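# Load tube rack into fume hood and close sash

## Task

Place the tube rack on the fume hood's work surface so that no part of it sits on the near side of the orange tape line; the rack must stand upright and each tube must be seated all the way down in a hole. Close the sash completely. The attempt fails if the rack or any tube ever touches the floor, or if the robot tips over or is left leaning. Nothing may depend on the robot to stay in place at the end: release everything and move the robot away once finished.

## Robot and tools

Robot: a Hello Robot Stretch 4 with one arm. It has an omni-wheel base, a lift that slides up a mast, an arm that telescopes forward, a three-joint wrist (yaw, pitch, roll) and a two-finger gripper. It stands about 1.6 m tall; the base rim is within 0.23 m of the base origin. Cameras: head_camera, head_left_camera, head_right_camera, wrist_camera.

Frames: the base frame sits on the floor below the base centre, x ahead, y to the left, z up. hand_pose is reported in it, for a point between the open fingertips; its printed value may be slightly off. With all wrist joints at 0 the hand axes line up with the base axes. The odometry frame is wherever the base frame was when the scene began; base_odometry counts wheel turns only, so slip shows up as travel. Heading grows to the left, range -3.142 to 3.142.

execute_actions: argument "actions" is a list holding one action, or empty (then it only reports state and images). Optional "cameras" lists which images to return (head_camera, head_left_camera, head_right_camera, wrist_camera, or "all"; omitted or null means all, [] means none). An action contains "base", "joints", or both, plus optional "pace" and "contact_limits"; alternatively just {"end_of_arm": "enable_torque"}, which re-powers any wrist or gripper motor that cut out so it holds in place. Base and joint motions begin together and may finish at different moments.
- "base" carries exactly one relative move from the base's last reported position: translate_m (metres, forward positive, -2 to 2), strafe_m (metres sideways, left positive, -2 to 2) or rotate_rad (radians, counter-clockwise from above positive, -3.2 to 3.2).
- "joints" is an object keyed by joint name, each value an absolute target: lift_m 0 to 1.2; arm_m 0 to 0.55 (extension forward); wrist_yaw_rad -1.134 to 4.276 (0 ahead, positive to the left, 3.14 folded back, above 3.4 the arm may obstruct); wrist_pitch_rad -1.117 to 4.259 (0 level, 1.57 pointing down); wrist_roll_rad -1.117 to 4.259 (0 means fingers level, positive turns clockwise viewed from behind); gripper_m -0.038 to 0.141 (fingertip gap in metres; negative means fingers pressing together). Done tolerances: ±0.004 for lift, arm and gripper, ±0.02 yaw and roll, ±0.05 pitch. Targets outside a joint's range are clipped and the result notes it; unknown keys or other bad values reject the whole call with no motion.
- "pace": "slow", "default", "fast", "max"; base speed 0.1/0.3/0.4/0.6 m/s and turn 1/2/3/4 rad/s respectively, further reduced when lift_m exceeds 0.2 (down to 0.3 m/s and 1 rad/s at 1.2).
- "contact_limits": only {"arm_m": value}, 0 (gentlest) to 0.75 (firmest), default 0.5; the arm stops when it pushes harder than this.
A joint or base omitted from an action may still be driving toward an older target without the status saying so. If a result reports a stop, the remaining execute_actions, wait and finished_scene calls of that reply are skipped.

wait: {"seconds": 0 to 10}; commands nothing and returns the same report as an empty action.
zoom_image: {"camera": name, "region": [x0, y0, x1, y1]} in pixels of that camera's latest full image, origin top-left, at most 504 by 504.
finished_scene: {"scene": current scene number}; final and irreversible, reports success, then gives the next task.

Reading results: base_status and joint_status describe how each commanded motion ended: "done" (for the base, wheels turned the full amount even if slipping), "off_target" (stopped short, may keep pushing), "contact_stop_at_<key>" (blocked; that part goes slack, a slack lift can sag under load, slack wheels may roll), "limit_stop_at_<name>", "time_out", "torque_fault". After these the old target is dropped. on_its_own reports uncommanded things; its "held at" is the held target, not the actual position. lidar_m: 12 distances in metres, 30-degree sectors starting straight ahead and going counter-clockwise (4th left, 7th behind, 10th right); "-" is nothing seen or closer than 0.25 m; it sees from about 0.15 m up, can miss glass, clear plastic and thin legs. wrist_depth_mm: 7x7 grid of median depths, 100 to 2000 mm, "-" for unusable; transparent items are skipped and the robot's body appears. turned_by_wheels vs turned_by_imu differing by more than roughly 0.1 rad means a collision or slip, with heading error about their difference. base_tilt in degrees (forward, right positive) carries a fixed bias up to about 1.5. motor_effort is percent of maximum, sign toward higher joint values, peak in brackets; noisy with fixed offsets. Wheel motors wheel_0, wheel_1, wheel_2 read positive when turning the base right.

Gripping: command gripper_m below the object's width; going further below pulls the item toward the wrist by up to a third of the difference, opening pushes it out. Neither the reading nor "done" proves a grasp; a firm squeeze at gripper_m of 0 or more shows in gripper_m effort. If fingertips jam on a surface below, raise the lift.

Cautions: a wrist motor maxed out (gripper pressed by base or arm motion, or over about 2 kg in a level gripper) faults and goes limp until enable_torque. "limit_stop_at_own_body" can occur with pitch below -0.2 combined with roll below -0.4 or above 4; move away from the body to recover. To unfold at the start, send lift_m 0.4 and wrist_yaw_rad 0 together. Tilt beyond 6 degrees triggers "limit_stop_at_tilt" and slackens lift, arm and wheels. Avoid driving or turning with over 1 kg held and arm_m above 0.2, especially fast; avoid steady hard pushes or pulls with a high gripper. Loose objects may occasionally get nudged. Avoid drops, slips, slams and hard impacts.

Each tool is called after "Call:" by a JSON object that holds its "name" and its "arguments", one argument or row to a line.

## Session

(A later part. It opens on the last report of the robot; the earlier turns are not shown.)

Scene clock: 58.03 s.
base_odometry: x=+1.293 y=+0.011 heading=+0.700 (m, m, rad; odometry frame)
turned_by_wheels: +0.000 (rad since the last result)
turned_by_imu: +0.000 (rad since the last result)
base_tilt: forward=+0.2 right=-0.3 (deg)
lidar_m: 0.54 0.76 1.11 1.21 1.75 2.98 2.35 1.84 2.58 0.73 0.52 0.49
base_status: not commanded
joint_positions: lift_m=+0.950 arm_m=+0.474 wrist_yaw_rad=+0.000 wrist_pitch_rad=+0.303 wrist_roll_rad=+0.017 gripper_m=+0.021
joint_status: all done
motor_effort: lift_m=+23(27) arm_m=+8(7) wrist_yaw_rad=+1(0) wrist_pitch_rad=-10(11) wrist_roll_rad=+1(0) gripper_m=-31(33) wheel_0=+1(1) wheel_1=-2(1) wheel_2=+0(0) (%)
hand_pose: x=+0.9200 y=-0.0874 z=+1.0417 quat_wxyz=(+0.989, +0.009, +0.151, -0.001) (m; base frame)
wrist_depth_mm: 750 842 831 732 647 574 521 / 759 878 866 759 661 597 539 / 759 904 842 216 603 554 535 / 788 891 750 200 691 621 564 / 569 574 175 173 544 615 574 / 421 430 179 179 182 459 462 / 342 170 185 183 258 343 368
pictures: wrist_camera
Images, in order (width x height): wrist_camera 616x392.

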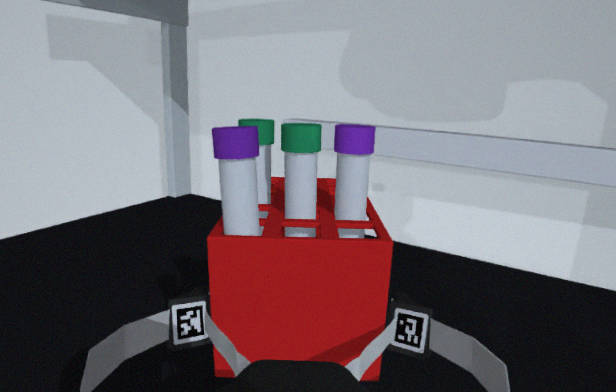

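Call:
{"name": "execute_actions", "arguments": {
  "actions": [
    {"joints":{"arm_m":0.05,"lift_m":1.02},"pace":"slow"}
  ],
  "cameras": []
}}

Call:
{"name": "execute_actions", "arguments": {
  "actions": [
    {"base":{"translate_m":-0.3}}
  ],
  "cameras": []
}}

Call:
{"name": "execute_actions", "arguments": {
  "actions": [
    {"base":{"rotate_rad":-2.149},"pace":"slow"}
  ],
  "cameras": []
}}

Call:
{"name": "execute_actions", "arguments": {
  "actions": [
    {"base":{"strafe_m":-1.035}}
  ],
  "cameras": []
}}

Call:
{"name": "execute_actions", "arguments": {
  "actions": [
    {"base":{"translate_m":0.6}}
  ],
  "cameras": ["head_camera","wrist_camera"]
}}

Scene clock: 64.13 s.
base_odometry: x=+1.293 y=+0.011 heading=+0.700 (m, m, rad; odometry frame)
turned_by_wheels: +0.000 (rad since the last result)
turned_by_imu: -0.002 (rad since the last result)
base_tilt: forward=+0.3 right=-0.3 (deg)
lidar_m: 0.44 0.75 1.11 1.22 1.73 2.99 2.36 1.83 2.58 0.74 0.52 0.50
base_status: not commanded
joint_positions: lift_m=+1.020 arm_m=+0.051 wrist_yaw_rad=+0.000 wrist_pitch_rad=+0.303 wrist_roll_rad=+0.017 gripper_m=+0.021
joint_status: all done
motor_effort: lift_m=+22(23) arm_m=-7(7) wrist_yaw_rad=+2(1) wrist_pitch_rad=-11(11) wrist_roll_rad=+1(0) gripper_m=-31(32) wheel_0=+1(1) wheel_1=-2(2) wheel_2=+0(0) (%)
hand_pose: x=+0.4975 y=-0.0874 z=+1.1117 quat_wxyz=(+0.988, +0.009, +0.151, -0.001) (m; base frame)
wrist_depth_mm: 946 1078 976 917 798 691 654 / 960 1160 1336 1160 1025 891 820 / 976 1205 1308 221 1008 931 831 / 1008 1138 976 199 1025 960 854 / 741 750 174 172 707 831 842 / 580 559 180 178 182 591 591 / 1078 170 185 183 307 445 477
pictures: none
No camera images: the call's "cameras" was empty. Leave "cameras" out to get every camera's image.

Scene clock: 66.60 s.
base_odometry: x=+1.064 y=-0.182 heading=+0.700 (m, m, rad; odometry frame)
turned_by_wheels: +0.000 (rad since the last result)
turned_by_imu: +0.000 (rad since the last result)
base_tilt: forward=+0.1 right=-0.3 (deg)
lidar_m: 0.44 1.14 1.31 1.42 2.00 2.73 2.12 1.61 1.64 2.09 0.78 0.75
base_status: done
joint_positions: lift_m=+1.020 arm_m=+0.051 wrist_yaw_rad=+0.000 wrist_pitch_rad=+0.303 wrist_roll_rad=+0.017 gripper_m=+0.021
joint_status: not commanded
motor_effort: lift_m=+22(23) arm_m=-7(7) wrist_yaw_rad=+2(1) wrist_pitch_rad=-10(12) wrist_roll_rad=+0(1) gripper_m=-31(33) wheel_0=-4(9) wheel_1=-5(10) wheel_2=+3(11) (%)
hand_pose: x=+0.4975 y=-0.0874 z=+1.1118 quat_wxyz=(+0.988, +0.009, +0.151, -0.001) (m; base frame)
wrist_depth_mm: 1078 1308 1537 1205 1078 946 831 / 1118 1366 1576 1464 1308 1138 1025 / 1118 1366 1537 214 1255 1160 1025 / 1118 1138 220 199 1255 1182 1098 / 1182 931 174 173 715 820 820 / 1205 1397 179 178 182 603 603 / 1281 169 185 183 351 455 477
pictures: none
No camera images: the call's "cameras" was empty. Leave "cameras" out to get every camera's image.

Scene clock: 70.03 s.
base_odometry: x=+1.064 y=-0.182 heading=-1.448 (m, m, rad; odometry frame)
turned_by_wheels: -2.148 (rad since the last result)
turned_by_imu: -2.168 (rad since the last result)
base_tilt: forward=+0.1 right=-0.2 (deg)
lidar_m: 0.44 2.23 0.78 0.75 0.79 1.07 1.31 1.38 1.86 2.75 2.21 1.62
base_status: done
joint_positions: lift_m=+1.020 arm_m=+0.051 wrist_yaw_rad=+0.000 wrist_pitch_rad=+0.303 wrist_roll_rad=+0.017 gripper_m=+0.021
joint_status: not commanded
motor_effort: lift_m=+22(22) arm_m=-7(7) wrist_yaw_rad=+2(1) wrist_pitch_rad=-11(11) wrist_roll_rad=+1(0) gripper_m=-32(32) wheel_0=+5(8) wheel_1=+5(10) wheel_2=+4(7) (%)
hand_pose: x=+0.4975 y=-0.0874 z=+1.1118 quat_wxyz=(+0.988, +0.009, +0.151, -0.001) (m; base frame)
wrist_depth_mm: 1983 1921 1983 1983 1255 1863 1808 / - - - - 1255 1863 1863 / - - - 221 1336 1921 1921 / - - - 200 1366 1308 1366 / - - 174 172 1397 1430 1430 / - - 180 179 182 1430 1464 / 1756 170 185 183 854 1499 1537
pictures: none
No camera images: the call's "cameras" was empty. Leave "cameras" out to get every camera's image.

Scene clock: 74.80 s.
base_odometry: x=+0.037 y=-0.308 heading=-1.448 (m, m, rad; odometry frame)
turned_by_wheels: +0.000 (rad since the last result)
turned_by_imu: +0.003 (rad since the last result)
base_tilt: forward=+0.1 right=-0.3 (deg)
lidar_m: 0.45 1.62 2.70 1.78 1.84 1.38 1.31 1.38 1.77 1.68 1.73 1.60
base_status: done
joint_positions: lift_m=+1.020 arm_m=+0.051 wrist_yaw_rad=+0.000 wrist_pitch_rad=+0.303 wrist_roll_rad=+0.017 gripper_m=+0.021
joint_status: not commanded
motor_effort: lift_m=+22(22) arm_m=-7(7) wrist_yaw_rad=+2(0) wrist_pitch_rad=-11(11) wrist_roll_rad=+1(1) gripper_m=-32(32) wheel_0=+3(13) wheel_1=-3(11) wheel_2=+0(2) (%)
hand_pose: x=+0.4975 y=-0.0874 z=+1.1118 quat_wxyz=(+0.988, +0.009, +0.151, -0.001) (m; base frame)
wrist_depth_mm: 1160 1499 1808 1808 1808 1205 1983 / 1921 1430 1863 1808 1863 1281 - / - 1430 1618 222 1921 1308 - / - 1336 1308 200 1336 1336 - / - 1397 174 173 1336 1397 - / - 1430 180 178 181 - - / 1708 170 185 183 854 1499 1921
pictures: none
No camera images: the call's "cameras" was empty. Leave "cameras" out to get every camera's image.

Scene clock: 78.30 s.
base_odometry: x=+0.110 y=-0.903 heading=-1.448 (m, m, rad; odometry frame)
turned_by_wheels: +0.000 (rad since the last result)
turned_by_imu: -0.003 (rad since the last result)
base_tilt: forward=+0.2 right=-0.2 (deg)
lidar_m: 0.46 0.98 2.56 1.82 1.86 2.01 1.92 2.00 1.78 1.65 2.23 0.99
base_status: done
joint_positions: lift_m=+1.020 arm_m=+0.051 wrist_yaw_rad=+0.000 wrist_pitch_rad=+0.303 wrist_roll_rad=+0.017 gripper_m=+0.021
joint_status: not commanded
motor_effort: lift_m=+21(22) arm_m=-7(7) wrist_yaw_rad=+1(1) wrist_pitch_rad=-11(11) wrist_roll_rad=+1(0) gripper_m=-31(32) wheel_0=+4(7) wheel_1=+3(8) wheel_2=-3(11) (%)
hand_pose: x=+0.4975 y=-0.0874 z=+1.1118 quat_wxyz=(+0.988, +0.009, +0.151, -0.001) (m; base frame)
wrist_depth_mm: 778 904 1205 1229 1205 1118 842 / 1008 1255 1281 1255 1255 1118 750 / 1025 1336 1281 216 1336 1205 831 / 960 1098 831 200 1205 1098 820 / 715 732 174 172 723 741 732 / 759 750 179 179 181 759 759 / 788 170 185 183 484 778 778
pictures: head_camera, wrist_camera
Images, in order (width x height): head_camera 420x560, wrist_camera 616x392.

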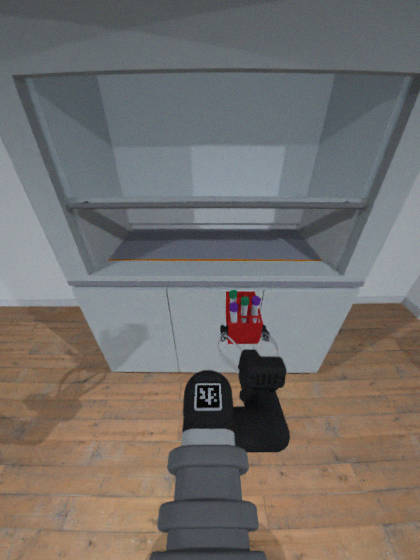

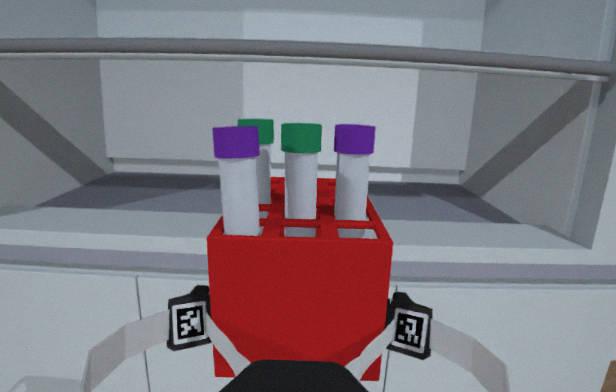

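Call:
{"name": "execute_actions", "arguments": {
  "actions": [
    {"base":{"translate_m":0.35},"joints":{"arm_m":0.54,"lift_m":1.0},"pace":"slow"}
  ],
  "cameras": ["head_camera"]
}}

Call:
{"name": "execute_actions", "arguments": {
  "actions": [
    {"joints":{"lift_m":0.89},"pace":"slow"}
  ],
  "cameras": ["head_camera","wrist_camera"]
}}

Scene clock: 84.00 s.
base_odometry: x=+0.153 y=-1.251 heading=-1.448 (m, m, rad; odometry frame)
turned_by_wheels: +0.000 (rad since the last result)
turned_by_imu: +0.008 (rad since the last result)
base_tilt: forward=+0.3 right=-0.2 (deg)
lidar_m: 0.59 0.62 0.87 2.39 1.92 2.37 2.29 2.40 1.75 1.83 0.84 0.61
base_status: done
joint_positions: lift_m=+0.999 arm_m=+0.452 wrist_yaw_rad=+0.000 wrist_pitch_rad=+0.303 wrist_roll_rad=+0.017 gripper_m=+0.021
joint_status: arm_m contact_stop (moved +0.401 of +0.489); the others done
on_its_own: arm_m is slack since a contact_stop (your +0.540 is given up)
motor_effort: lift_m=+19(27) arm_m=+0(25) wrist_yaw_rad=+1(5) wrist_pitch_rad=-12(17) wrist_roll_rad=+1(1) gripper_m=-31(32) wheel_0=+0(5) wheel_1=+3(11) wheel_2=+0(18) (%)
hand_pose: x=+0.8984 y=-0.0874 z=+1.0908 quat_wxyz=(+0.988, +0.009, +0.151, -0.001) (m; base frame)
wrist_depth_mm: 521 517 517 517 512 517 512 / 535 535 539 539 535 535 530 / 564 554 549 217 549 559 549 / 574 585 220 200 574 580 580 / 647 627 173 171 597 634 627 / 480 492 180 178 180 525 530 / 389 170 186 183 281 389 418
pictures: head_camera
Images, in order (width x height): head_camera 420x560.

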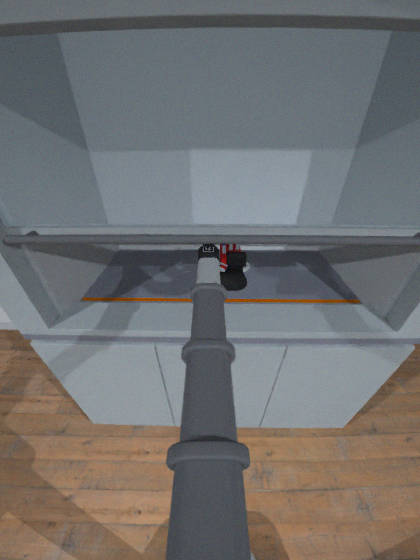

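not run: a stop came earlier in this reply.

Call:
{"name": "execute_actions", "arguments": {
  "actions": [
    {"joints":{"lift_m":0.89,"arm_m":0.44},"pace":"slow"}
  ],
  "cameras": ["head_camera","wrist_camera"]
}}

Scene clock: 85.97 s.
base_odometry: x=+0.153 y=-1.251 heading=-1.448 (m, m, rad; odometry frame)
turned_by_wheels: +0.000 (rad since the last result)
turned_by_imu: -0.001 (rad since the last result)
base_tilt: forward=+0.2 right=-0.2 (deg)
lidar_m: 0.59 0.62 0.86 2.42 1.93 2.36 2.27 2.39 1.75 1.84 0.83 0.61
base_status: not commanded
joint_positions: lift_m=+0.890 arm_m=+0.441 wrist_yaw_rad=+0.000 wrist_pitch_rad=+0.303 wrist_roll_rad=+0.017 gripper_m=+0.021
joint_status: all done
motor_effort: lift_m=+14(15) arm_m=-7(8) wrist_yaw_rad=+2(1) wrist_pitch_rad=-11(12) wrist_roll_rad=+1(1) gripper_m=-30(32) wheel_0=-1(1) wheel_1=+3(3) wheel_2=+0(0) (%)
hand_pose: x=+0.8875 y=-0.0874 z=+0.9823 quat_wxyz=(+0.988, +0.009, +0.151, -0.001) (m; base frame)
wrist_depth_mm: 525 530 530 530 530 525 525 / 544 554 549 549 549 539 544 / 564 569 564 194 569 574 569 / 585 609 218 200 609 621 627 / 389 402 173 171 377 436 442 / 293 297 180 178 180 320 320 / 236 170 186 183 208 238 259
pictures: head_camera, wrist_camera
Images, in order (width x height): head_camera 420x560, wrist_camera 616x392.

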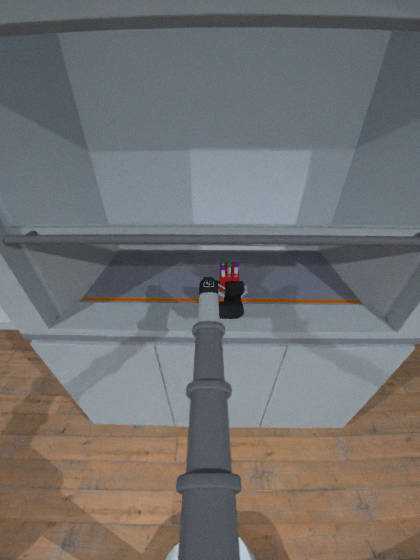

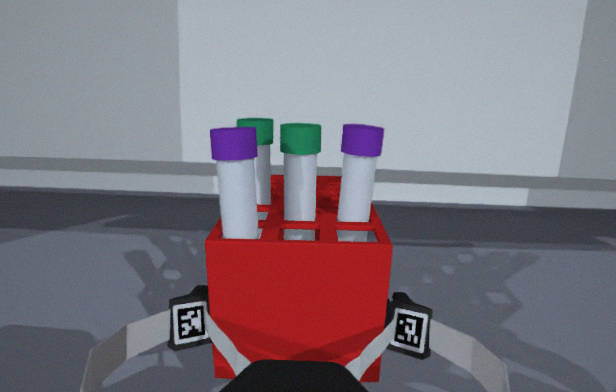

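Call:
{"name": "execute_actions", "arguments": {
  "actions": [
    {"joints":{"arm_m":0.5},"pace":"slow"}
  ],
  "cameras": []
}}

Call:
{"name": "execute_actions", "arguments": {
  "actions": [
    {"joints":{"lift_m":0.87},"pace":"slow"}
  ],
  "cameras": []
}}

Scene clock: 88.03 s.
base_odometry: x=+0.153 y=-1.251 heading=-1.448 (m, m, rad; odometry frame)
turned_by_wheels: +0.000 (rad since the last result)
turned_by_imu: -0.001 (rad since the last result)
base_tilt: forward=+0.2 right=-0.2 (deg)
lidar_m: 0.59 0.62 0.87 2.41 1.93 2.36 2.28 2.41 1.75 1.84 0.84 0.62
base_status: not commanded
joint_positions: lift_m=+0.890 arm_m=+0.499 wrist_yaw_rad=+0.000 wrist_pitch_rad=+0.303 wrist_roll_rad=+0.017 gripper_m=+0.021
joint_status: all done
motor_effort: lift_m=+14(14) arm_m=+7(8) wrist_yaw_rad=+1(1) wrist_pitch_rad=-12(11) wrist_roll_rad=+0(1) gripper_m=-32(31) wheel_0=-1(0) wheel_1=+3(3) wheel_2=+0(0) (%)
hand_pose: x=+0.9449 y=-0.0874 z=+0.9823 quat_wxyz=(+0.988, +0.009, +0.151, -0.001) (m; base frame)
wrist_depth_mm: 477 473 473 473 473 469 473 / 496 496 500 492 488 492 488 / 517 512 504 215 508 508 508 / 569 574 217 200 554 569 574 / 392 402 174 172 377 439 445 / 291 298 180 178 181 317 320 / 236 170 185 182 208 237 259
pictures: none
No camera images: the call's "cameras" was empty. Leave "cameras" out to get every camera's image.

Scene clock: 88.97 s.
base_odometry: x=+0.153 y=-1.251 heading=-1.448 (m, m, rad; odometry frame)
turned_by_wheels: +0.000 (rad since the last result)
turned_by_imu: +0.000 (rad since the last result)
base_tilt: forward=+0.2 right=-0.2 (deg)
lidar_m: 0.58 0.61 0.87 2.42 1.93 2.37 2.29 2.39 1.75 1.85 0.83 0.62
base_status: not commanded
joint_positions: lift_m=+0.870 arm_m=+0.499 wrist_yaw_rad=+0.000 wrist_pitch_rad=+0.303 wrist_roll_rad=+0.017 gripper_m=+0.021
joint_status: all done
motor_effort: lift_m=+14(14) arm_m=+7(7) wrist_yaw_rad=+2(1) wrist_pitch_rad=-11(12) wrist_roll_rad=+1(1) gripper_m=-30(32) wheel_0=-1(1) wheel_1=+3(3) wheel_2=+0(0) (%)
hand_pose: x=+0.9449 y=-0.0874 z=+0.9623 quat_wxyz=(+0.988, +0.009, +0.151, -0.001) (m; base frame)
wrist_depth_mm: 473 477 477 473 469 477 473 / 496 492 492 496 496 488 488 / 508 508 504 193 508 512 504 / 521 535 219 200 535 569 564 / 342 353 173 171 332 384 392 / 257 262 179 177 181 281 283 / 208 171 186 183 194 210 224
pictures: none
No camera images: the call's "cameras" was empty. Leave "cameras" out to get every camera's image.

Call:
{"name": "execute_actions", "arguments": {
  "actions": [
    {"joints":{"lift_m":0.853},"pace":"slow"}
  ],
  "cameras": []
}}

Scene clock: 89.97 s.
base_odometry: x=+0.153 y=-1.251 heading=-1.448 (m, m, rad; odometry frame)
turned_by_wheels: +0.000 (rad since the last result)
turned_by_imu: +0.000 (rad since the last result)
base_tilt: forward=+0.2 right=-0.4 (deg)
lidar_m: 0.59 0.61 0.89 2.43 1.91 2.36 2.28 2.39 1.75 1.84 0.83 0.59
base_status: not commanded
joint_positions: lift_m=+0.854 arm_m=+0.499 wrist_yaw_rad=+0.000 wrist_pitch_rad=+0.293 wrist_roll_rad=+0.018 gripper_m=+0.021
joint_status: all done
motor_effort: lift_m=+4(14) arm_m=+7(7) wrist_yaw_rad=+0(1) wrist_pitch_rad=+19(18) wrist_roll_rad=-2(2) gripper_m=-31(31) wheel_0=-1(1) wheel_1=+3(3) wheel_2=+0(0) (%)
hand_pose: x=+0.9458 y=-0.0874 z=+0.9490 quat_wxyz=(+0.989, +0.009, +0.146, -0.001) (m; base frame)
wrist_depth_mm: 480 477 473 477 473 477 473 / 492 496 492 496 488 488 488 / 512 508 504 214 504 512 508 / 535 549 217 200 554 574 569 / 343 355 173 171 334 392 399 / 253 258 179 177 182 278 281 / 203 171 186 183 193 206 221
pictures: none
No camera images: the call's "cameras" was empty. Leave "cameras" out to get every camera's image.

Down. Release, then raise well before retracting.

Call:
{"name": "execute_actions", "arguments": {
  "actions": [
    {"joints":{"lift_m":0.865,"gripper_m":0.141}}
  ],
  "cameras": []
}}

Call:
{"name": "execute_actions", "arguments": {
  "actions": [
    {"joints":{"arm_m":0.38},"pace":"slow"}
  ],
  "cameras": []
}}

Call:
{"name": "execute_actions", "arguments": {
  "actions": [
    {"joints":{"lift_m":0.93,"wrist_pitch_rad":0.1}}
  ],
  "cameras": ["wrist_camera"]
}}

Call:
{"name": "execute_actions", "arguments": {
  "actions": [
    {"joints":{"arm_m":0.0,"gripper_m":0}}
  ],
  "cameras": ["wrist_camera","head_camera"]
}}

Scene clock: 92.47 s.
base_odometry: x=+0.153 y=-1.251 heading=-1.448 (m, m, rad; odometry frame)
turned_by_wheels: +0.000 (rad since the last result)
turned_by_imu: -0.001 (rad since the last result)
base_tilt: forward=+0.2 right=-0.1 (deg)
lidar_m: 0.58 0.63 0.87 2.40 1.91 2.35 2.28 2.40 1.75 1.86 0.84 0.61
base_status: not commanded
joint_positions: lift_m=+0.865 arm_m=+0.499 wrist_yaw_rad=+0.000 wrist_pitch_rad=+0.303 wrist_roll_rad=+0.018 gripper_m=+0.141
joint_status: all done
motor_effort: lift_m=+22(18) arm_m=+5(7) wrist_yaw_rad=+2(2) wrist_pitch_rad=-12(18) wrist_roll_rad=+0(2) gripper_m=+1(31) wheel_0=+0(1) wheel_1=+3(3) wheel_2=+0(0) (%)
hand_pose: x=+0.9453 y=-0.0875 z=+0.9567 quat_wxyz=(+0.988, +0.009, +0.151, -0.001) (m; base frame)
wrist_depth_mm: 477 473 477 473 469 477 477 / 492 496 488 492 492 488 492 / 517 517 512 239 508 504 508 / 508 517 480 217 517 569 564 / 330 340 304 191 322 368 377 / 247 253 202 199 196 270 271 / 200 193 204 152 200 211 215
pictures: none
No camera images: the call's "cameras" was empty. Leave "cameras" out to get every camera's image.

Scene clock: 94.93 s.
base_odometry: x=+0.153 y=-1.251 heading=-1.448 (m, m, rad; odometry frame)
turned_by_wheels: +0.000 (rad since the last result)
turned_by_imu: -0.001 (rad since the last result)
base_tilt: forward=+0.2 right=-0.2 (deg)
lidar_m: 0.59 0.61 0.87 2.40 1.92 2.36 2.28 2.40 1.74 1.84 0.85 0.60
base_status: not commanded
joint_positions: lift_m=+0.865 arm_m=+0.381 wrist_yaw_rad=+0.001 wrist_pitch_rad=+0.298 wrist_roll_rad=+0.018 gripper_m=+0.141
joint_status: all done
motor_effort: lift_m=+19(22) arm_m=-8(7) wrist_yaw_rad=-3(4) wrist_pitch_rad=+3(12) wrist_roll_rad=-1(1) gripper_m=-1(0) wheel_0=+0(1) wheel_1=+3(3) wheel_2=+0(0) (%)
hand_pose: x=+0.8282 y=-0.0871 z=+0.9583 quat_wxyz=(+0.989, +0.009, +0.149, -0.001) (m; base frame)
wrist_depth_mm: 585 585 580 585 585 585 580 / 603 603 603 603 603 603 603 / 627 627 627 235 627 621 621 / 530 549 512 216 549 634 661 / 347 353 320 191 334 392 397 / 257 264 200 200 196 279 282 / 207 201 211 151 206 218 224
pictures: none
No camera images: the call's "cameras" was empty. Leave "cameras" out to get every camera's image.

Scene clock: 96.13 s.
base_odometry: x=+0.153 y=-1.251 heading=-1.448 (m, m, rad; odometry frame)
turned_by_wheels: +0.000 (rad since the last result)
turned_by_imu: -0.001 (rad since the last result)
base_tilt: forward=+0.4 right=-0.2 (deg)
lidar_m: 0.59 0.61 0.86 2.41 1.91 2.36 2.28 2.39 1.74 1.84 0.80 0.62
base_status: not commanded
joint_positions: lift_m=+0.930 arm_m=+0.381 wrist_yaw_rad=+0.000 wrist_pitch_rad=+0.104 wrist_roll_rad=+0.018 gripper_m=+0.141
joint_status: all done
motor_effort: lift_m=+22(29) arm_m=-6(7) wrist_yaw_rad=+0(8) wrist_pitch_rad=-13(21) wrist_roll_rad=-1(0) gripper_m=+1(1) wheel_0=-1(1) wheel_1=+1(3) wheel_2=-1(1) (%)
hand_pose: x=+0.8390 y=-0.0874 z=+1.0780 quat_wxyz=(+0.999, +0.009, +0.052, +0.000) (m; base frame)
wrist_depth_mm: 621 621 621 615 615 621 621 / 627 634 627 627 627 634 627 / 634 627 634 634 256 634 640 / 640 640 634 640 226 634 640 / 647 647 647 229 200 647 654 / 569 204 609 239 200 549 661 / 415 415 430 150 221 445 462
pictures: wrist_camera
Images, in order (width x height): wrist_camera 616x392.

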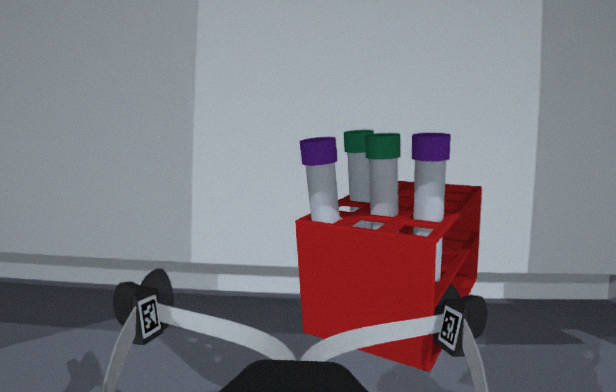

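Scene clock: 98.50 s.
base_odometry: x=+0.153 y=-1.251 heading=-1.448 (m, m, rad; odometry frame)
turned_by_wheels: +0.000 (rad since the last result)
turned_by_imu: -0.001 (rad since the last result)
base_tilt: forward=+0.2 right=-0.3 (deg)
lidar_m: 0.40 0.62 0.87 2.42 1.91 2.36 2.28 2.41 1.76 1.84 0.83 0.42
base_status: not commanded
joint_positions: lift_m=+0.930 arm_m=+0.001 wrist_yaw_rad=+0.000 wrist_pitch_rad=+0.104 wrist_roll_rad=+0.018 gripper_m=+0.001
joint_status: all done
motor_effort: lift_m=+22(22) arm_m=-7(5) wrist_yaw_rad=+3(1) wrist_pitch_rad=-12(12) wrist_roll_rad=+0(1) gripper_m=-37(36) wheel_0=-1(0) wheel_1=+1(1) wheel_2=-1(1) (%)
hand_pose: x=+0.4591 y=-0.0874 z=+1.0780 quat_wxyz=(+0.999, +0.009, +0.052, -0.001) (m; base frame)
wrist_depth_mm: 413 413 415 415 375 375 370 / 976 991 1008 1008 991 1008 854 / 976 1008 1008 220 1008 1008 866 / 991 1008 1025 219 1025 1008 854 / 891 1008 186 178 866 1042 842 / 496 473 192 184 182 661 661 / 379 382 197 189 183 156 399
pictures: head_camera, wrist_camera
Images, in order (width x height): head_camera 420x560, wrist_camera 616x392.

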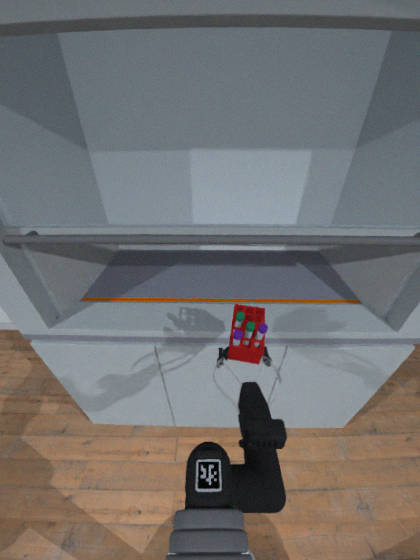

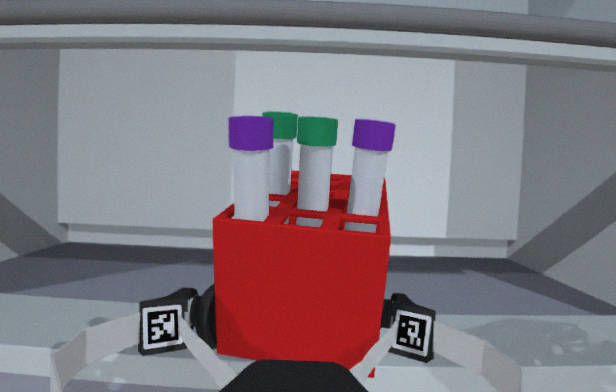

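Call:
{"name": "execute_actions", "arguments": {
  "actions": [
    {"joints":{"lift_m":0.97},"pace":"slow"}
  ],
  "cameras": []
}}

Call:
{"name": "execute_actions", "arguments": {
  "actions": [
    {"joints":{"arm_m":0.52},"pace":"slow"}
  ],
  "cameras": ["wrist_camera","head_camera"]
}}

Scene clock: 100.00 s.
base_odometry: x=+0.153 y=-1.251 heading=-1.448 (m, m, rad; odometry frame)
turned_by_wheels: +0.000 (rad since the last result)
turned_by_imu: +0.000 (rad since the last result)
base_tilt: forward=+0.1 right=-0.3 (deg)
lidar_m: 0.40 0.61 0.86 2.41 1.93 2.36 2.27 2.41 1.76 1.84 0.82 0.42
base_status: not commanded
joint_positions: lift_m=+0.970 arm_m=+0.001 wrist_yaw_rad=+0.000 wrist_pitch_rad=+0.104 wrist_roll_rad=+0.018 gripper_m=+0.001
joint_status: all done
motor_effort: lift_m=+23(21) arm_m=-7(7) wrist_yaw_rad=+1(0) wrist_pitch_rad=-12(12) wrist_roll_rad=+0(0) gripper_m=-38(37) wheel_0=-1(1) wheel_1=+1(1) wheel_2=-1(1) (%)
hand_pose: x=+0.4591 y=-0.0874 z=+1.1180 quat_wxyz=(+0.999, +0.009, +0.052, -0.001) (m; base frame)
wrist_depth_mm: 621 683 1008 1008 991 991 854 / 904 1008 439 430 418 421 418 / 976 1008 1008 219 1008 991 854 / 976 1025 1008 218 1008 1025 842 / 991 1042 187 177 1042 1025 842 / 676 647 191 183 181 778 759 / 397 415 197 188 183 157 484
pictures: none
No camera images: the call's "cameras" was empty. Leave "cameras" out to get every camera's image.

Scene clock: 106.47 s.
base_odometry: x=+0.153 y=-1.251 heading=-1.448 (m, m, rad; odometry frame)
turned_by_wheels: +0.000 (rad since the last result)
turned_by_imu: -0.002 (rad since the last result)
base_tilt: forward=+0.1 right=-0.3 (deg)
lidar_m: 0.59 0.60 0.88 2.41 1.92 2.36 2.27 2.40 1.76 1.84 0.85 0.62
base_status: not commanded
joint_positions: lift_m=+0.970 arm_m=+0.519 wrist_yaw_rad=+0.000 wrist_pitch_rad=+0.104 wrist_roll_rad=+0.018 gripper_m=+0.001
joint_status: all done
motor_effort: lift_m=+22(23) arm_m=+7(5) wrist_yaw_rad=+1(2) wrist_pitch_rad=-12(13) wrist_roll_rad=-1(1) gripper_m=-38(38) wheel_0=-1(1) wheel_1=+1(1) wheel_2=-1(1) (%)
hand_pose: x=+0.9766 y=-0.0874 z=+1.1180 quat_wxyz=(+0.999, +0.009, +0.052, -0.001) (m; base frame)
wrist_depth_mm: 488 484 484 484 484 492 488 / 496 492 492 492 496 492 484 / 496 496 496 220 496 500 500 / 504 496 496 220 500 500 500 / 504 508 186 177 504 512 504 / 512 512 191 184 182 512 508 / 445 466 196 189 183 157 549
pictures: head_camera, wrist_camera
Images, in order (width x height): head_camera 420x560, wrist_camera 616x392.

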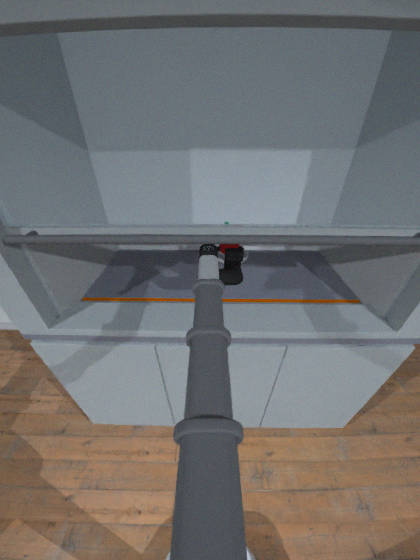

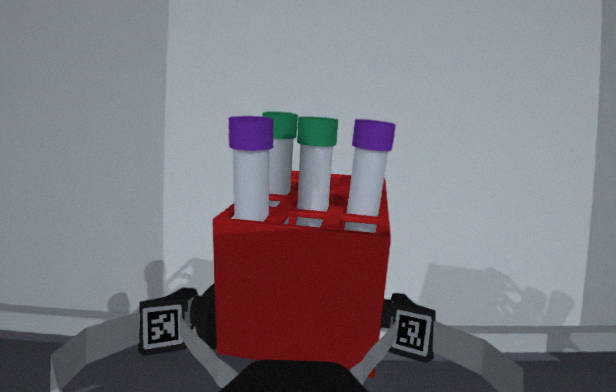

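Call:
{"name": "execute_actions", "arguments": {
  "actions": [
    {"joints":{"wrist_pitch_rad":0.3,"lift_m":0.9},"pace":"slow"}
  ],
  "cameras": []
}}

Call:
{"name": "execute_actions", "arguments": {
  "actions": [
    {"joints":{"lift_m":0.87},"pace":"slow"}
  ],
  "cameras": ["wrist_camera"]
}}

Scene clock: 108.17 s.
base_odometry: x=+0.153 y=-1.251 heading=-1.448 (m, m, rad; odometry frame)
turned_by_wheels: +0.000 (rad since the last result)
turned_by_imu: +0.000 (rad since the last result)
base_tilt: forward=+0.1 right=-0.3 (deg)
lidar_m: 0.59 0.63 0.88 2.42 1.91 2.36 2.28 2.39 1.76 1.84 0.83 0.61
base_status: not commanded
joint_positions: lift_m=+0.900 arm_m=+0.519 wrist_yaw_rad=+0.000 wrist_pitch_rad=+0.303 wrist_roll_rad=+0.018 gripper_m=+0.001
joint_status: all done
motor_effort: lift_m=+14(22) arm_m=+7(8) wrist_yaw_rad=+2(2) wrist_pitch_rad=-10(11) wrist_roll_rad=+0(0) gripper_m=-37(37) wheel_0=-1(1) wheel_1=+1(1) wheel_2=-1(1) (%)
hand_pose: x=+0.9650 y=-0.0874 z=+0.9924 quat_wxyz=(+0.989, +0.009, +0.151, -0.001) (m; base frame)
wrist_depth_mm: 455 462 455 455 459 452 452 / 473 473 477 473 473 473 466 / 492 492 492 214 484 488 488 / 554 554 549 213 500 559 559 / 410 424 186 177 397 466 466 / 309 297 191 185 181 338 338 / 231 239 196 187 183 156 274
pictures: none
No camera images: the call's "cameras" was empty. Leave "cameras" out to get every camera's image.

Scene clock: 109.23 s.
base_odometry: x=+0.153 y=-1.251 heading=-1.448 (m, m, rad; odometry frame)
turned_by_wheels: +0.000 (rad since the last result)
turned_by_imu: +0.000 (rad since the last result)
base_tilt: forward=+0.1 right=-0.3 (deg)
lidar_m: 0.58 0.62 0.88 2.42 1.91 2.36 2.29 2.39 1.74 1.83 0.84 0.62
base_status: not commanded
joint_positions: lift_m=+0.870 arm_m=+0.519 wrist_yaw_rad=+0.000 wrist_pitch_rad=+0.303 wrist_roll_rad=+0.018 gripper_m=+0.001
joint_status: all done
motor_effort: lift_m=+14(18) arm_m=+7(7) wrist_yaw_rad=+1(1) wrist_pitch_rad=-11(10) wrist_roll_rad=+0(1) gripper_m=-37(38) wheel_0=-1(1) wheel_1=+1(1) wheel_2=-1(1) (%)
hand_pose: x=+0.9650 y=-0.0874 z=+0.9624 quat_wxyz=(+0.988, +0.009, +0.151, -0.001) (m; base frame)
wrist_depth_mm: 459 459 455 452 455 452 455 / 473 473 473 473 469 469 473 / 496 496 484 216 484 488 488 / 521 535 500 219 488 549 554 / 342 355 186 177 330 389 394 / 256 248 191 185 181 281 281 / 193 199 196 188 183 157 224
pictures: wrist_camera
Images, in order (width x height): wrist_camera 616x392.

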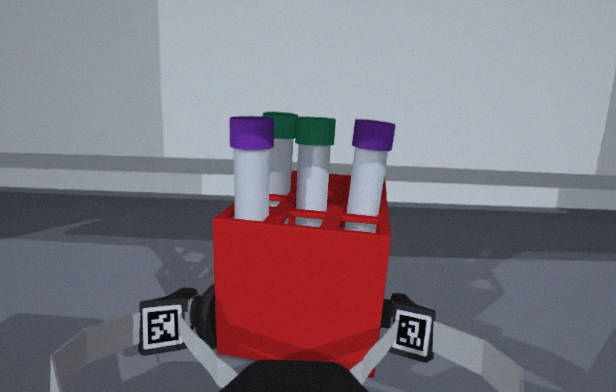

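Call:
{"name": "execute_actions", "arguments": {
  "actions": [
    {"joints":{"lift_m":0.85},"pace":"slow"}
  ],
  "cameras": []
}}

Call:
{"name": "execute_actions", "arguments": {
  "actions": [
    {"joints":{"gripper_m":0.141}}
  ],
  "cameras": ["wrist_camera"]
}}

Scene clock: 110.33 s.
base_odometry: x=+0.153 y=-1.251 heading=-1.448 (m, m, rad; odometry frame)
turned_by_wheels: +0.000 (rad since the last result)
turned_by_imu: +0.000 (rad since the last result)
base_tilt: forward=+0.2 right=-0.2 (deg)
lidar_m: 0.58 0.61 0.89 2.42 1.93 2.35 2.29 2.40 1.75 1.83 0.84 0.61
base_status: not commanded
joint_positions: lift_m=+0.851 arm_m=+0.519 wrist_yaw_rad=+0.000 wrist_pitch_rad=+0.297 wrist_roll_rad=+0.018 gripper_m=+0.001
joint_status: all done
motor_effort: lift_m=+6(10) arm_m=+7(7) wrist_yaw_rad=+1(1) wrist_pitch_rad=+6(10) wrist_roll_rad=-1(1) gripper_m=-38(38) wheel_0=-1(0) wheel_1=+1(1) wheel_2=-1(1) (%)
hand_pose: x=+0.9655 y=-0.0874 z=+0.9446 quat_wxyz=(+0.989, +0.009, +0.148, -0.001) (m; base frame)
wrist_depth_mm: 459 459 455 462 455 455 455 / 473 473 473 473 469 466 469 / 492 492 488 221 480 488 488 / 504 517 480 218 469 554 554 / 322 334 186 177 317 366 373 / 240 230 191 183 181 263 265 / 179 185 191 188 184 157 209
pictures: none
No camera images: the call's "cameras" was empty. Leave "cameras" out to get every camera's image.

Scene clock: 112.70 s.
base_odometry: x=+0.153 y=-1.251 heading=-1.448 (m, m, rad; odometry frame)
turned_by_wheels: +0.000 (rad since the last result)
turned_by_imu: -0.001 (rad since the last result)
base_tilt: forward=+0.1 right=-0.3 (deg)
lidar_m: 0.58 0.61 0.88 2.43 1.92 2.36 2.29 2.39 1.76 1.83 0.83 0.60
base_status: not commanded
joint_positions: lift_m=+0.851 arm_m=+0.519 wrist_yaw_rad=+0.001 wrist_pitch_rad=+0.294 wrist_roll_rad=+0.018 gripper_m=+0.141
joint_status: all done
motor_effort: lift_m=+7(7) arm_m=+7(7) wrist_yaw_rad=-4(3) wrist_pitch_rad=+14(17) wrist_roll_rad=-1(1) gripper_m=+1(37) wheel_0=+0(1) wheel_1=+1(1) wheel_2=-1(1) (%)
hand_pose: x=+0.9659 y=-0.0870 z=+0.9455 quat_wxyz=(+0.989, +0.009, +0.147, -0.001) (m; base frame)
wrist_depth_mm: 459 459 455 455 455 459 455 / 473 477 473 469 473 473 469 / 492 492 488 484 221 488 484 / 508 525 539 224 224 549 549 / 327 338 349 213 197 366 373 / 241 223 241 220 196 264 265 / 193 190 198 150 201 205 210
pictures: wrist_camera
Images, in order (width x height): wrist_camera 616x392.

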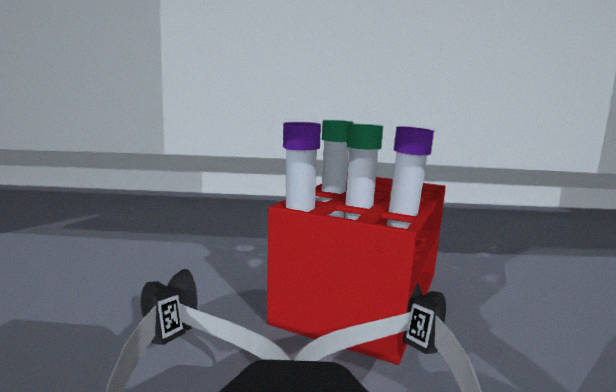

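Call:
{"name": "execute_actions", "arguments": {
  "actions": [
    {"joints":{"lift_m":0.868},"pace":"slow"}
  ],
  "cameras": []
}}

Call:
{"name": "execute_actions", "arguments": {
  "actions": [
    {"base":{"strafe_m":-0.045},"pace":"slow"}
  ],
  "cameras": ["wrist_camera"]
}}

Scene clock: 113.93 s.
base_odometry: x=+0.153 y=-1.251 heading=-1.448 (m, m, rad; odometry frame)
turned_by_wheels: +0.000 (rad since the last result)
turned_by_imu: +0.000 (rad since the last result)
base_tilt: forward=+0.1 right=-0.2 (deg)
lidar_m: 0.59 0.61 0.88 2.42 1.91 2.35 2.29 2.40 1.76 1.85 0.83 0.62
base_status: not commanded
joint_positions: lift_m=+0.868 arm_m=+0.519 wrist_yaw_rad=+0.001 wrist_pitch_rad=+0.301 wrist_roll_rad=+0.018 gripper_m=+0.141
joint_status: all done
motor_effort: lift_m=+22(25) arm_m=+6(7) wrist_yaw_rad=-3(5) wrist_pitch_rad=-5(15) wrist_roll_rad=+1(1) gripper_m=+1(0) wheel_0=-1(1) wheel_1=+1(1) wheel_2=-1(1) (%)
hand_pose: x=+0.9654 y=-0.0871 z=+0.9604 quat_wxyz=(+0.989, +0.009, +0.150, -0.001) (m; base frame)
wrist_depth_mm: 459 455 462 455 455 452 452 / 469 477 473 473 469 469 469 / 492 496 492 484 263 488 492 / 521 535 549 466 229 549 554 / 343 353 364 227 201 355 389 / 256 211 268 236 200 264 281 / 206 204 211 150 208 213 223
pictures: none
No camera images: the call's "cameras" was empty. Leave "cameras" out to get every camera's image.

Scene clock: 115.47 s.
base_odometry: x=+0.109 y=-1.256 heading=-1.448 (m, m, rad; odometry frame)
turned_by_wheels: +0.000 (rad since the last result)
turned_by_imu: +0.000 (rad since the last result)
base_tilt: forward=+0.1 right=-0.3 (deg)
lidar_m: 0.58 0.61 0.86 2.41 1.95 2.36 2.29 2.36 1.71 1.84 0.84 0.62
base_status: done
joint_positions: lift_m=+0.868 arm_m=+0.519 wrist_yaw_rad=+0.001 wrist_pitch_rad=+0.301 wrist_roll_rad=+0.018 gripper_m=+0.141
joint_status: not commanded
motor_effort: lift_m=+22(22) arm_m=+7(7) wrist_yaw_rad=-3(3) wrist_pitch_rad=-4(4) wrist_roll_rad=+0(1) gripper_m=+1(1) wheel_0=+5(7) wheel_1=-4(10) wheel_2=+0(3) (%)
hand_pose: x=+0.9654 y=-0.0871 z=+0.9604 quat_wxyz=(+0.989, +0.009, +0.150, -0.001) (m; base frame)
wrist_depth_mm: 459 459 455 455 455 449 452 / 477 473 473 473 466 469 469 / 492 492 492 484 264 484 488 / 521 539 554 469 227 539 554 / 343 351 362 227 200 355 389 / 254 211 266 236 198 264 279 / 206 204 211 150 207 212 222
pictures: wrist_camera
Images, in order (width x height): wrist_camera 616x392.

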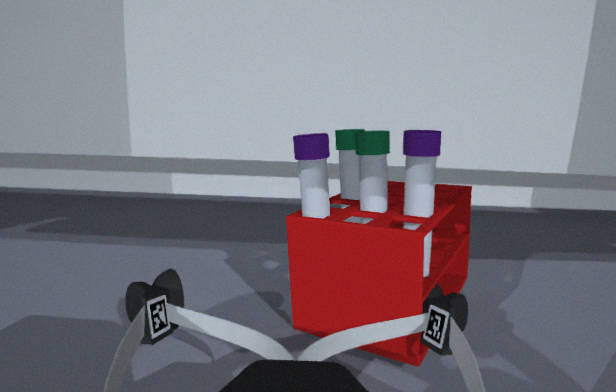

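Call:
{"name": "execute_actions", "arguments": {
  "actions": [
    {"joints":{"lift_m":0.858,"arm_m":0.55},"pace":"slow"}
  ],
  "cameras": ["wrist_camera"]
}}

Call:
{"name": "execute_actions", "arguments": {
  "actions": [
    {"base":{"strafe_m":-0.04},"pace":"slow"}
  ],
  "cameras": ["wrist_camera"]
}}

Scene clock: 117.23 s.
base_odometry: x=+0.109 y=-1.256 heading=-1.448 (m, m, rad; odometry frame)
turned_by_wheels: +0.000 (rad since the last result)
turned_by_imu: +0.000 (rad since the last result)
base_tilt: forward=+0.2 right=-0.4 (deg)
lidar_m: 0.59 0.61 0.88 2.41 1.95 2.37 2.29 2.38 1.71 1.83 0.84 0.60
base_status: not commanded
joint_positions: lift_m=+0.858 arm_m=+0.549 wrist_yaw_rad=-0.001 wrist_pitch_rad=+0.300 wrist_roll_rad=+0.018 gripper_m=+0.141
joint_status: all done
motor_effort: lift_m=+12(24) arm_m=+8(11) wrist_yaw_rad=+3(3) wrist_pitch_rad=+0(4) wrist_roll_rad=+0(0) gripper_m=+2(1) wheel_0=+4(5) wheel_1=-4(4) wheel_2=+0(0) (%)
hand_pose: x=+0.9951 y=-0.0876 z=+0.9515 quat_wxyz=(+0.989, +0.009, +0.149, -0.002) (m; base frame)
wrist_depth_mm: 430 427 427 430 427 427 424 / 439 445 442 445 442 439 439 / 462 462 459 455 224 459 459 / 500 512 517 224 225 517 521 / 325 336 343 223 198 340 370 / 243 213 252 232 199 252 265 / 195 194 200 148 202 205 211
pictures: wrist_camera
Images, in order (width x height): wrist_camera 616x392.

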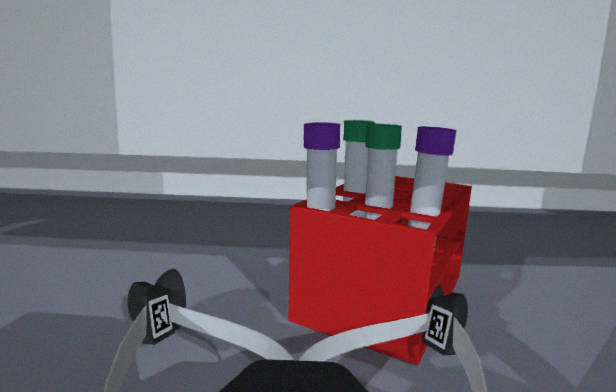

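Scene clock: 118.70 s.
base_odometry: x=+0.069 y=-1.261 heading=-1.448 (m, m, rad; odometry frame)
turned_by_wheels: +0.000 (rad since the last result)
turned_by_imu: +0.000 (rad since the last result)
base_tilt: forward=+0.3 right=-0.3 (deg)
lidar_m: 0.58 0.63 0.87 2.40 1.98 2.37 2.28 2.32 1.66 1.81 0.84 0.61
base_status: done
joint_positions: lift_m=+0.858 arm_m=+0.549 wrist_yaw_rad=+0.002 wrist_pitch_rad=+0.300 wrist_roll_rad=+0.018 gripper_m=+0.141
joint_status: not commanded
motor_effort: lift_m=+12(13) arm_m=+7(8) wrist_yaw_rad=-4(4) wrist_pitch_rad=-1(0) wrist_roll_rad=+0(0) gripper_m=+1(1) wheel_0=+6(10) wheel_1=-5(8) wheel_2=+0(1) (%)
hand_pose: x=+0.9954 y=-0.0870 z=+0.9515 quat_wxyz=(+0.989, +0.009, +0.149, -0.001) (m; base frame)
wrist_depth_mm: 430 430 427 427 427 424 424 / 442 442 442 442 439 439 436 / 459 462 455 256 217 455 452 / 492 512 517 222 224 521 517 / 322 334 342 215 198 364 368 / 241 222 251 224 196 263 264 / 195 193 198 149 202 205 210
pictures: wrist_camera
Images, in order (width x height): wrist_camera 616x392.

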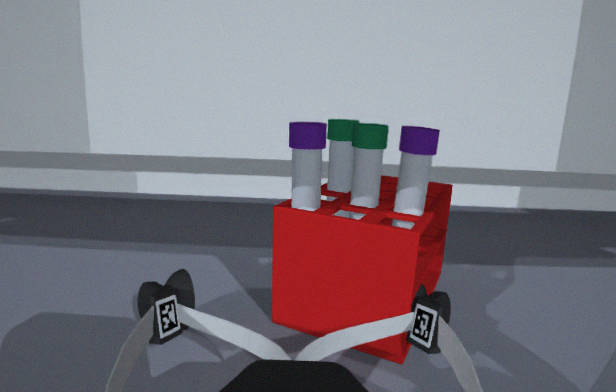

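Call:
{"name": "execute_actions", "arguments": {
  "actions": [
    {"joints":{"lift_m":0.864},"pace":"slow"}
  ],
  "cameras": []
}}

Call:
{"name": "execute_actions", "arguments": {
  "actions": [
    {"joints":{"wrist_yaw_rad":-0.15}}
  ],
  "cameras": ["wrist_camera","head_camera"]
}}

Scene clock: 120.90 s.
base_odometry: x=+0.069 y=-1.261 heading=-1.448 (m, m, rad; odometry frame)
turned_by_wheels: +0.000 (rad since the last result)
turned_by_imu: -0.001 (rad since the last result)
base_tilt: forward=+0.2 right=-0.2 (deg)
lidar_m: 0.58 0.61 0.87 2.41 1.97 2.37 2.29 2.32 1.65 1.84 0.82 0.61
base_status: not commanded
joint_positions: lift_m=+0.864 arm_m=+0.549 wrist_yaw_rad=+0.001 wrist_pitch_rad=+0.300 wrist_roll_rad=+0.018 gripper_m=+0.141
joint_status: all done
motor_effort: lift_m=+21(22) arm_m=+7(7) wrist_yaw_rad=-2(5) wrist_pitch_rad=-1(0) wrist_roll_rad=+0(0) gripper_m=+2(1) wheel_0=+6(6) wheel_1=-5(5) wheel_2=+0(0) (%)
hand_pose: x=+0.9954 y=-0.0870 z=+0.9566 quat_wxyz=(+0.989, +0.009, +0.150, -0.001) (m; base frame)
wrist_depth_mm: 430 427 430 427 427 427 421 / 445 442 439 442 439 442 439 / 459 466 455 452 226 459 455 / 512 521 512 265 226 512 517 / 334 343 353 224 198 351 382 / 249 214 259 233 199 258 274 / 201 200 206 150 204 207 217
pictures: none
No camera images: the call's "cameras" was empty. Leave "cameras" out to get every camera's image.

Scene clock: 121.50 s.
base_odometry: x=+0.069 y=-1.261 heading=-1.448 (m, m, rad; odometry frame)
turned_by_wheels: +0.000 (rad since the last result)
turned_by_imu: +0.000 (rad since the last result)
base_tilt: forward=+0.3 right=-0.3 (deg)
lidar_m: 0.58 0.63 0.86 2.40 1.98 2.37 2.29 2.31 1.67 1.82 0.85 0.60
base_status: not commanded
joint_positions: lift_m=+0.864 arm_m=+0.549 wrist_yaw_rad=-0.149 wrist_pitch_rad=+0.300 wrist_roll_rad=+0.018 gripper_m=+0.141
joint_status: all done
motor_effort: lift_m=+21(21) arm_m=+7(7) wrist_yaw_rad=-3(7) wrist_pitch_rad=-2(3) wrist_roll_rad=+0(0) gripper_m=+1(2) wheel_0=+6(6) wheel_1=-5(5) wheel_2=+0(0) (%)
hand_pose: x=+0.9793 y=-0.1273 z=+0.9566 quat_wxyz=(+0.986, +0.020, +0.148, -0.075) (m; base frame)
wrist_depth_mm: 407 418 430 445 459 473 488 / 415 430 449 462 473 488 508 / 433 445 462 469 228 512 530 / 484 504 517 459 230 549 559 / 334 343 353 230 200 327 384 / 250 211 260 239 201 258 273 / 201 202 206 150 204 212 217
pictures: head_camera, wrist_camera
Images, in order (width x height): head_camera 420x560, wrist_camera 616x392.

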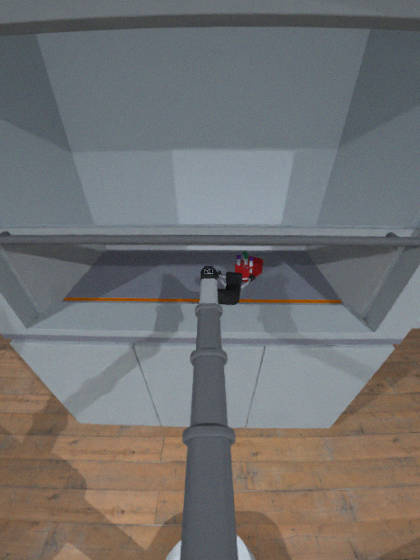

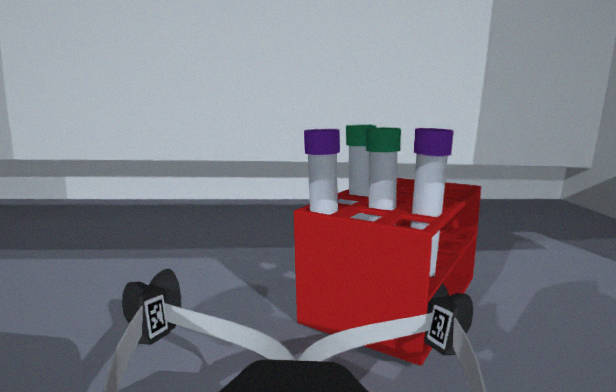

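Call:
{"name": "execute_actions", "arguments": {
  "actions": [
    {"base":{"translate_m":0.13},"joints":{"wrist_yaw_rad":0},"pace":"slow"}
  ],
  "cameras": ["wrist_camera","head_camera"]
}}

Scene clock: 124.50 s.
base_odometry: x=+0.085 y=-1.390 heading=-1.447 (m, m, rad; odometry frame)
turned_by_wheels: +0.000 (rad since the last result)
turned_by_imu: -0.001 (rad since the last result)
base_tilt: forward=+0.2 right=-0.4 (deg)
lidar_m: 0.46 0.49 0.69 2.66 2.02 2.52 2.41 2.33 1.70 2.07 0.65 0.47
base_status: done
joint_positions: lift_m=+0.864 arm_m=+0.549 wrist_yaw_rad=-0.001 wrist_pitch_rad=+0.300 wrist_roll_rad=+0.018 gripper_m=+0.141
joint_status: all done
motor_effort: lift_m=+21(21) arm_m=+7(7) wrist_yaw_rad=+4(7) wrist_pitch_rad=-2(3) wrist_roll_rad=-1(0) gripper_m=+1(0) wheel_0=+5(12) wheel_1=+5(9) wheel_2=-5(11) (%)
hand_pose: x=+0.9952 y=-0.0877 z=+0.9566 quat_wxyz=(+0.989, +0.009, +0.150, -0.002) (m; base frame)
wrist_depth_mm: 307 306 306 303 306 306 306 / 319 315 315 317 315 314 314 / 329 329 330 325 228 325 327 / 394 392 392 336 229 336 340 / 334 343 355 229 200 329 377 / 250 210 262 236 201 257 272 / 201 200 206 149 202 208 217
pictures: head_camera, wrist_camera
Images, in order (width x height): head_camera 420x560, wrist_camera 616x392.

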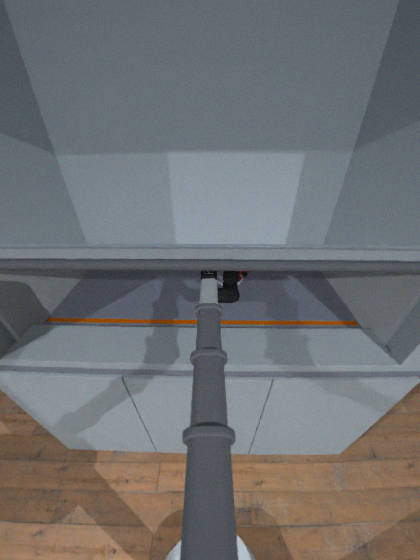

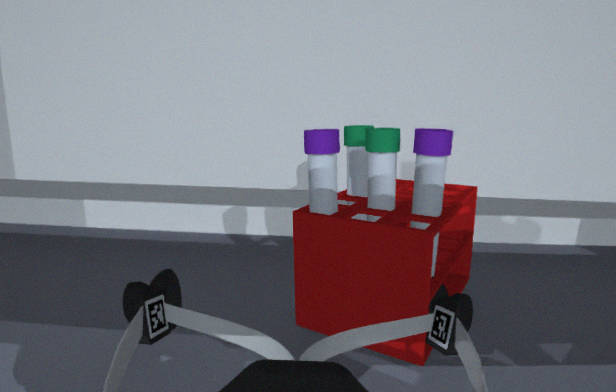

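Call:
{"name": "execute_actions", "arguments": {
  "actions": [
    {"base":{"translate_m":0.04},"pace":"slow"}
  ],
  "cameras": ["wrist_camera"]
}}

Scene clock: 126.17 s.
base_odometry: x=+0.090 y=-1.429 heading=-1.449 (m, m, rad; odometry frame)
turned_by_wheels: -0.001 (rad since the last result)
turned_by_imu: -0.002 (rad since the last result)
base_tilt: forward=+0.2 right=-0.3 (deg)
lidar_m: 0.41 0.45 0.63 2.66 2.06 2.53 2.45 2.33 1.72 2.07 0.60 0.43
base_status: done
joint_positions: lift_m=+0.864 arm_m=+0.549 wrist_yaw_rad=-0.026 wrist_pitch_rad=+0.313 wrist_roll_rad=+0.022 gripper_m=+0.141
joint_status: not commanded
on_its_own: wrist_yaw_rad is at rest, and its effort (+76) is outside its rest range (-13 to +13); wrist_pitch_rad is at rest, and its effort (-38) is outside its rest range (-23 to +23)
motor_effort: lift_m=+21(21) arm_m=+7(7) wrist_yaw_rad=+76(77) wrist_pitch_rad=-38(39) wrist_roll_rad=-12(12) gripper_m=-1(0) wheel_0=+6(8) wheel_1=+5(8) wheel_2=-24(22) (%)
hand_pose: x=+0.9918 y=-0.0946 z=+0.9532 quat_wxyz=(+0.988, +0.013, +0.156, -0.015) (m; base frame)
wrist_depth_mm: 267 270 271 272 274 276 277 / 274 278 279 282 285 287 287 / 287 289 291 293 195 294 300 / 345 349 351 303 201 304 310 / 315 324 332 297 178 188 353 / 237 204 249 229 183 175 257 / 193 193 198 175 168 179 197
pictures: wrist_camera
Images, in order (width x height): wrist_camera 616x392.

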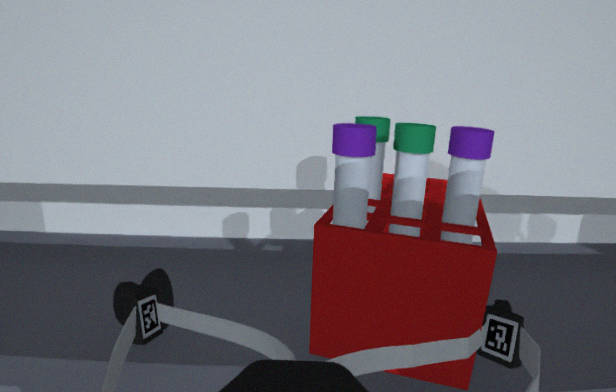

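Call:
{"name": "execute_actions", "arguments": {
  "actions": [
    {"base":{"translate_m":-0.03},"pace":"slow"}
  ],
  "cameras": ["wrist_camera"]
}}

Scene clock: 127.77 s.
base_odometry: x=+0.086 y=-1.399 heading=-1.449 (m, m, rad; odometry frame)
turned_by_wheels: +0.000 (rad since the last result)
turned_by_imu: -0.001 (rad since the last result)
base_tilt: forward=+0.3 right=-0.3 (deg)
lidar_m: 0.45 0.46 0.67 2.67 2.04 2.52 2.42 2.31 1.73 2.07 0.62 0.46
base_status: done
joint_positions: lift_m=+0.864 arm_m=+0.549 wrist_yaw_rad=+0.000 wrist_pitch_rad=+0.303 wrist_roll_rad=+0.018 gripper_m=+0.141
joint_status: not commanded
motor_effort: lift_m=+21(21) arm_m=+7(6) wrist_yaw_rad=+2(77) wrist_pitch_rad=-11(39) wrist_roll_rad=-1(12) gripper_m=+1(1) wheel_0=-5(12) wheel_1=-5(9) wheel_2=+6(20) (%)
hand_pose: x=+0.9950 y=-0.0875 z=+0.9558 quat_wxyz=(+0.988, +0.009, +0.151, -0.002) (m; base frame)
wrist_depth_mm: 297 297 296 297 296 296 296 / 309 307 309 306 307 304 306 / 319 319 320 314 216 319 319 / 382 384 377 229 215 325 330 / 329 340 347 213 191 322 373 / 245 205 258 221 191 241 267 / 199 198 202 151 200 208 213
pictures: wrist_camera
Images, in order (width x height): wrist_camera 616x392.

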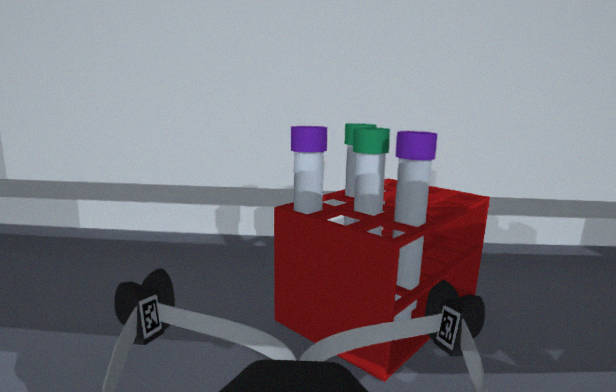

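Call:
{"name": "execute_actions", "arguments": {
  "actions": [
    {"joints":{"arm_m":0.42},"pace":"slow"}
  ],
  "cameras": ["wrist_camera"]
}}

Scene clock: 130.53 s.
base_odometry: x=+0.086 y=-1.399 heading=-1.449 (m, m, rad; odometry frame)
turned_by_wheels: +0.000 (rad since the last result)
turned_by_imu: -0.001 (rad since the last result)
base_tilt: forward=+0.3 right=-0.3 (deg)
lidar_m: 0.45 0.47 0.65 2.66 2.05 2.52 2.43 2.32 1.72 2.07 0.64 0.48
base_status: not commanded
joint_positions: lift_m=+0.864 arm_m=+0.421 wrist_yaw_rad=+0.000 wrist_pitch_rad=+0.303 wrist_roll_rad=+0.018 gripper_m=+0.141
joint_status: all done
motor_effort: lift_m=+21(21) arm_m=-7(3) wrist_yaw_rad=+1(2) wrist_pitch_rad=-11(11) wrist_roll_rad=-2(2) gripper_m=+0(2) wheel_0=-5(4) wheel_1=-5(5) wheel_2=+5(5) (%)
hand_pose: x=+0.8675 y=-0.0874 z=+0.9558 quat_wxyz=(+0.988, +0.009, +0.151, -0.001) (m; base frame)
wrist_depth_mm: 418 415 413 415 415 415 413 / 430 433 427 433 430 427 427 / 445 449 449 439 442 445 445 / 500 504 508 449 234 279 504 / 330 340 349 279 224 262 373 / 247 206 258 249 224 242 270 / 199 199 205 150 208 210 215
pictures: wrist_camera
Images, in order (width x height): wrist_camera 616x392.

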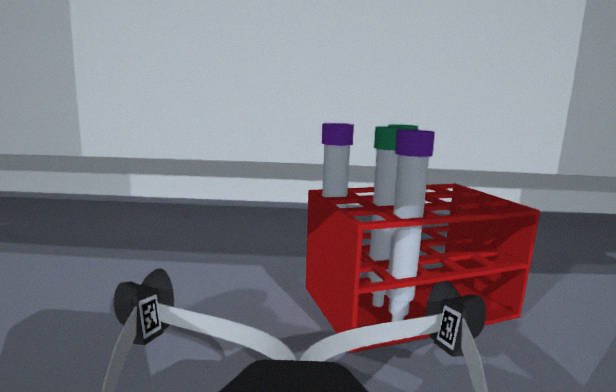

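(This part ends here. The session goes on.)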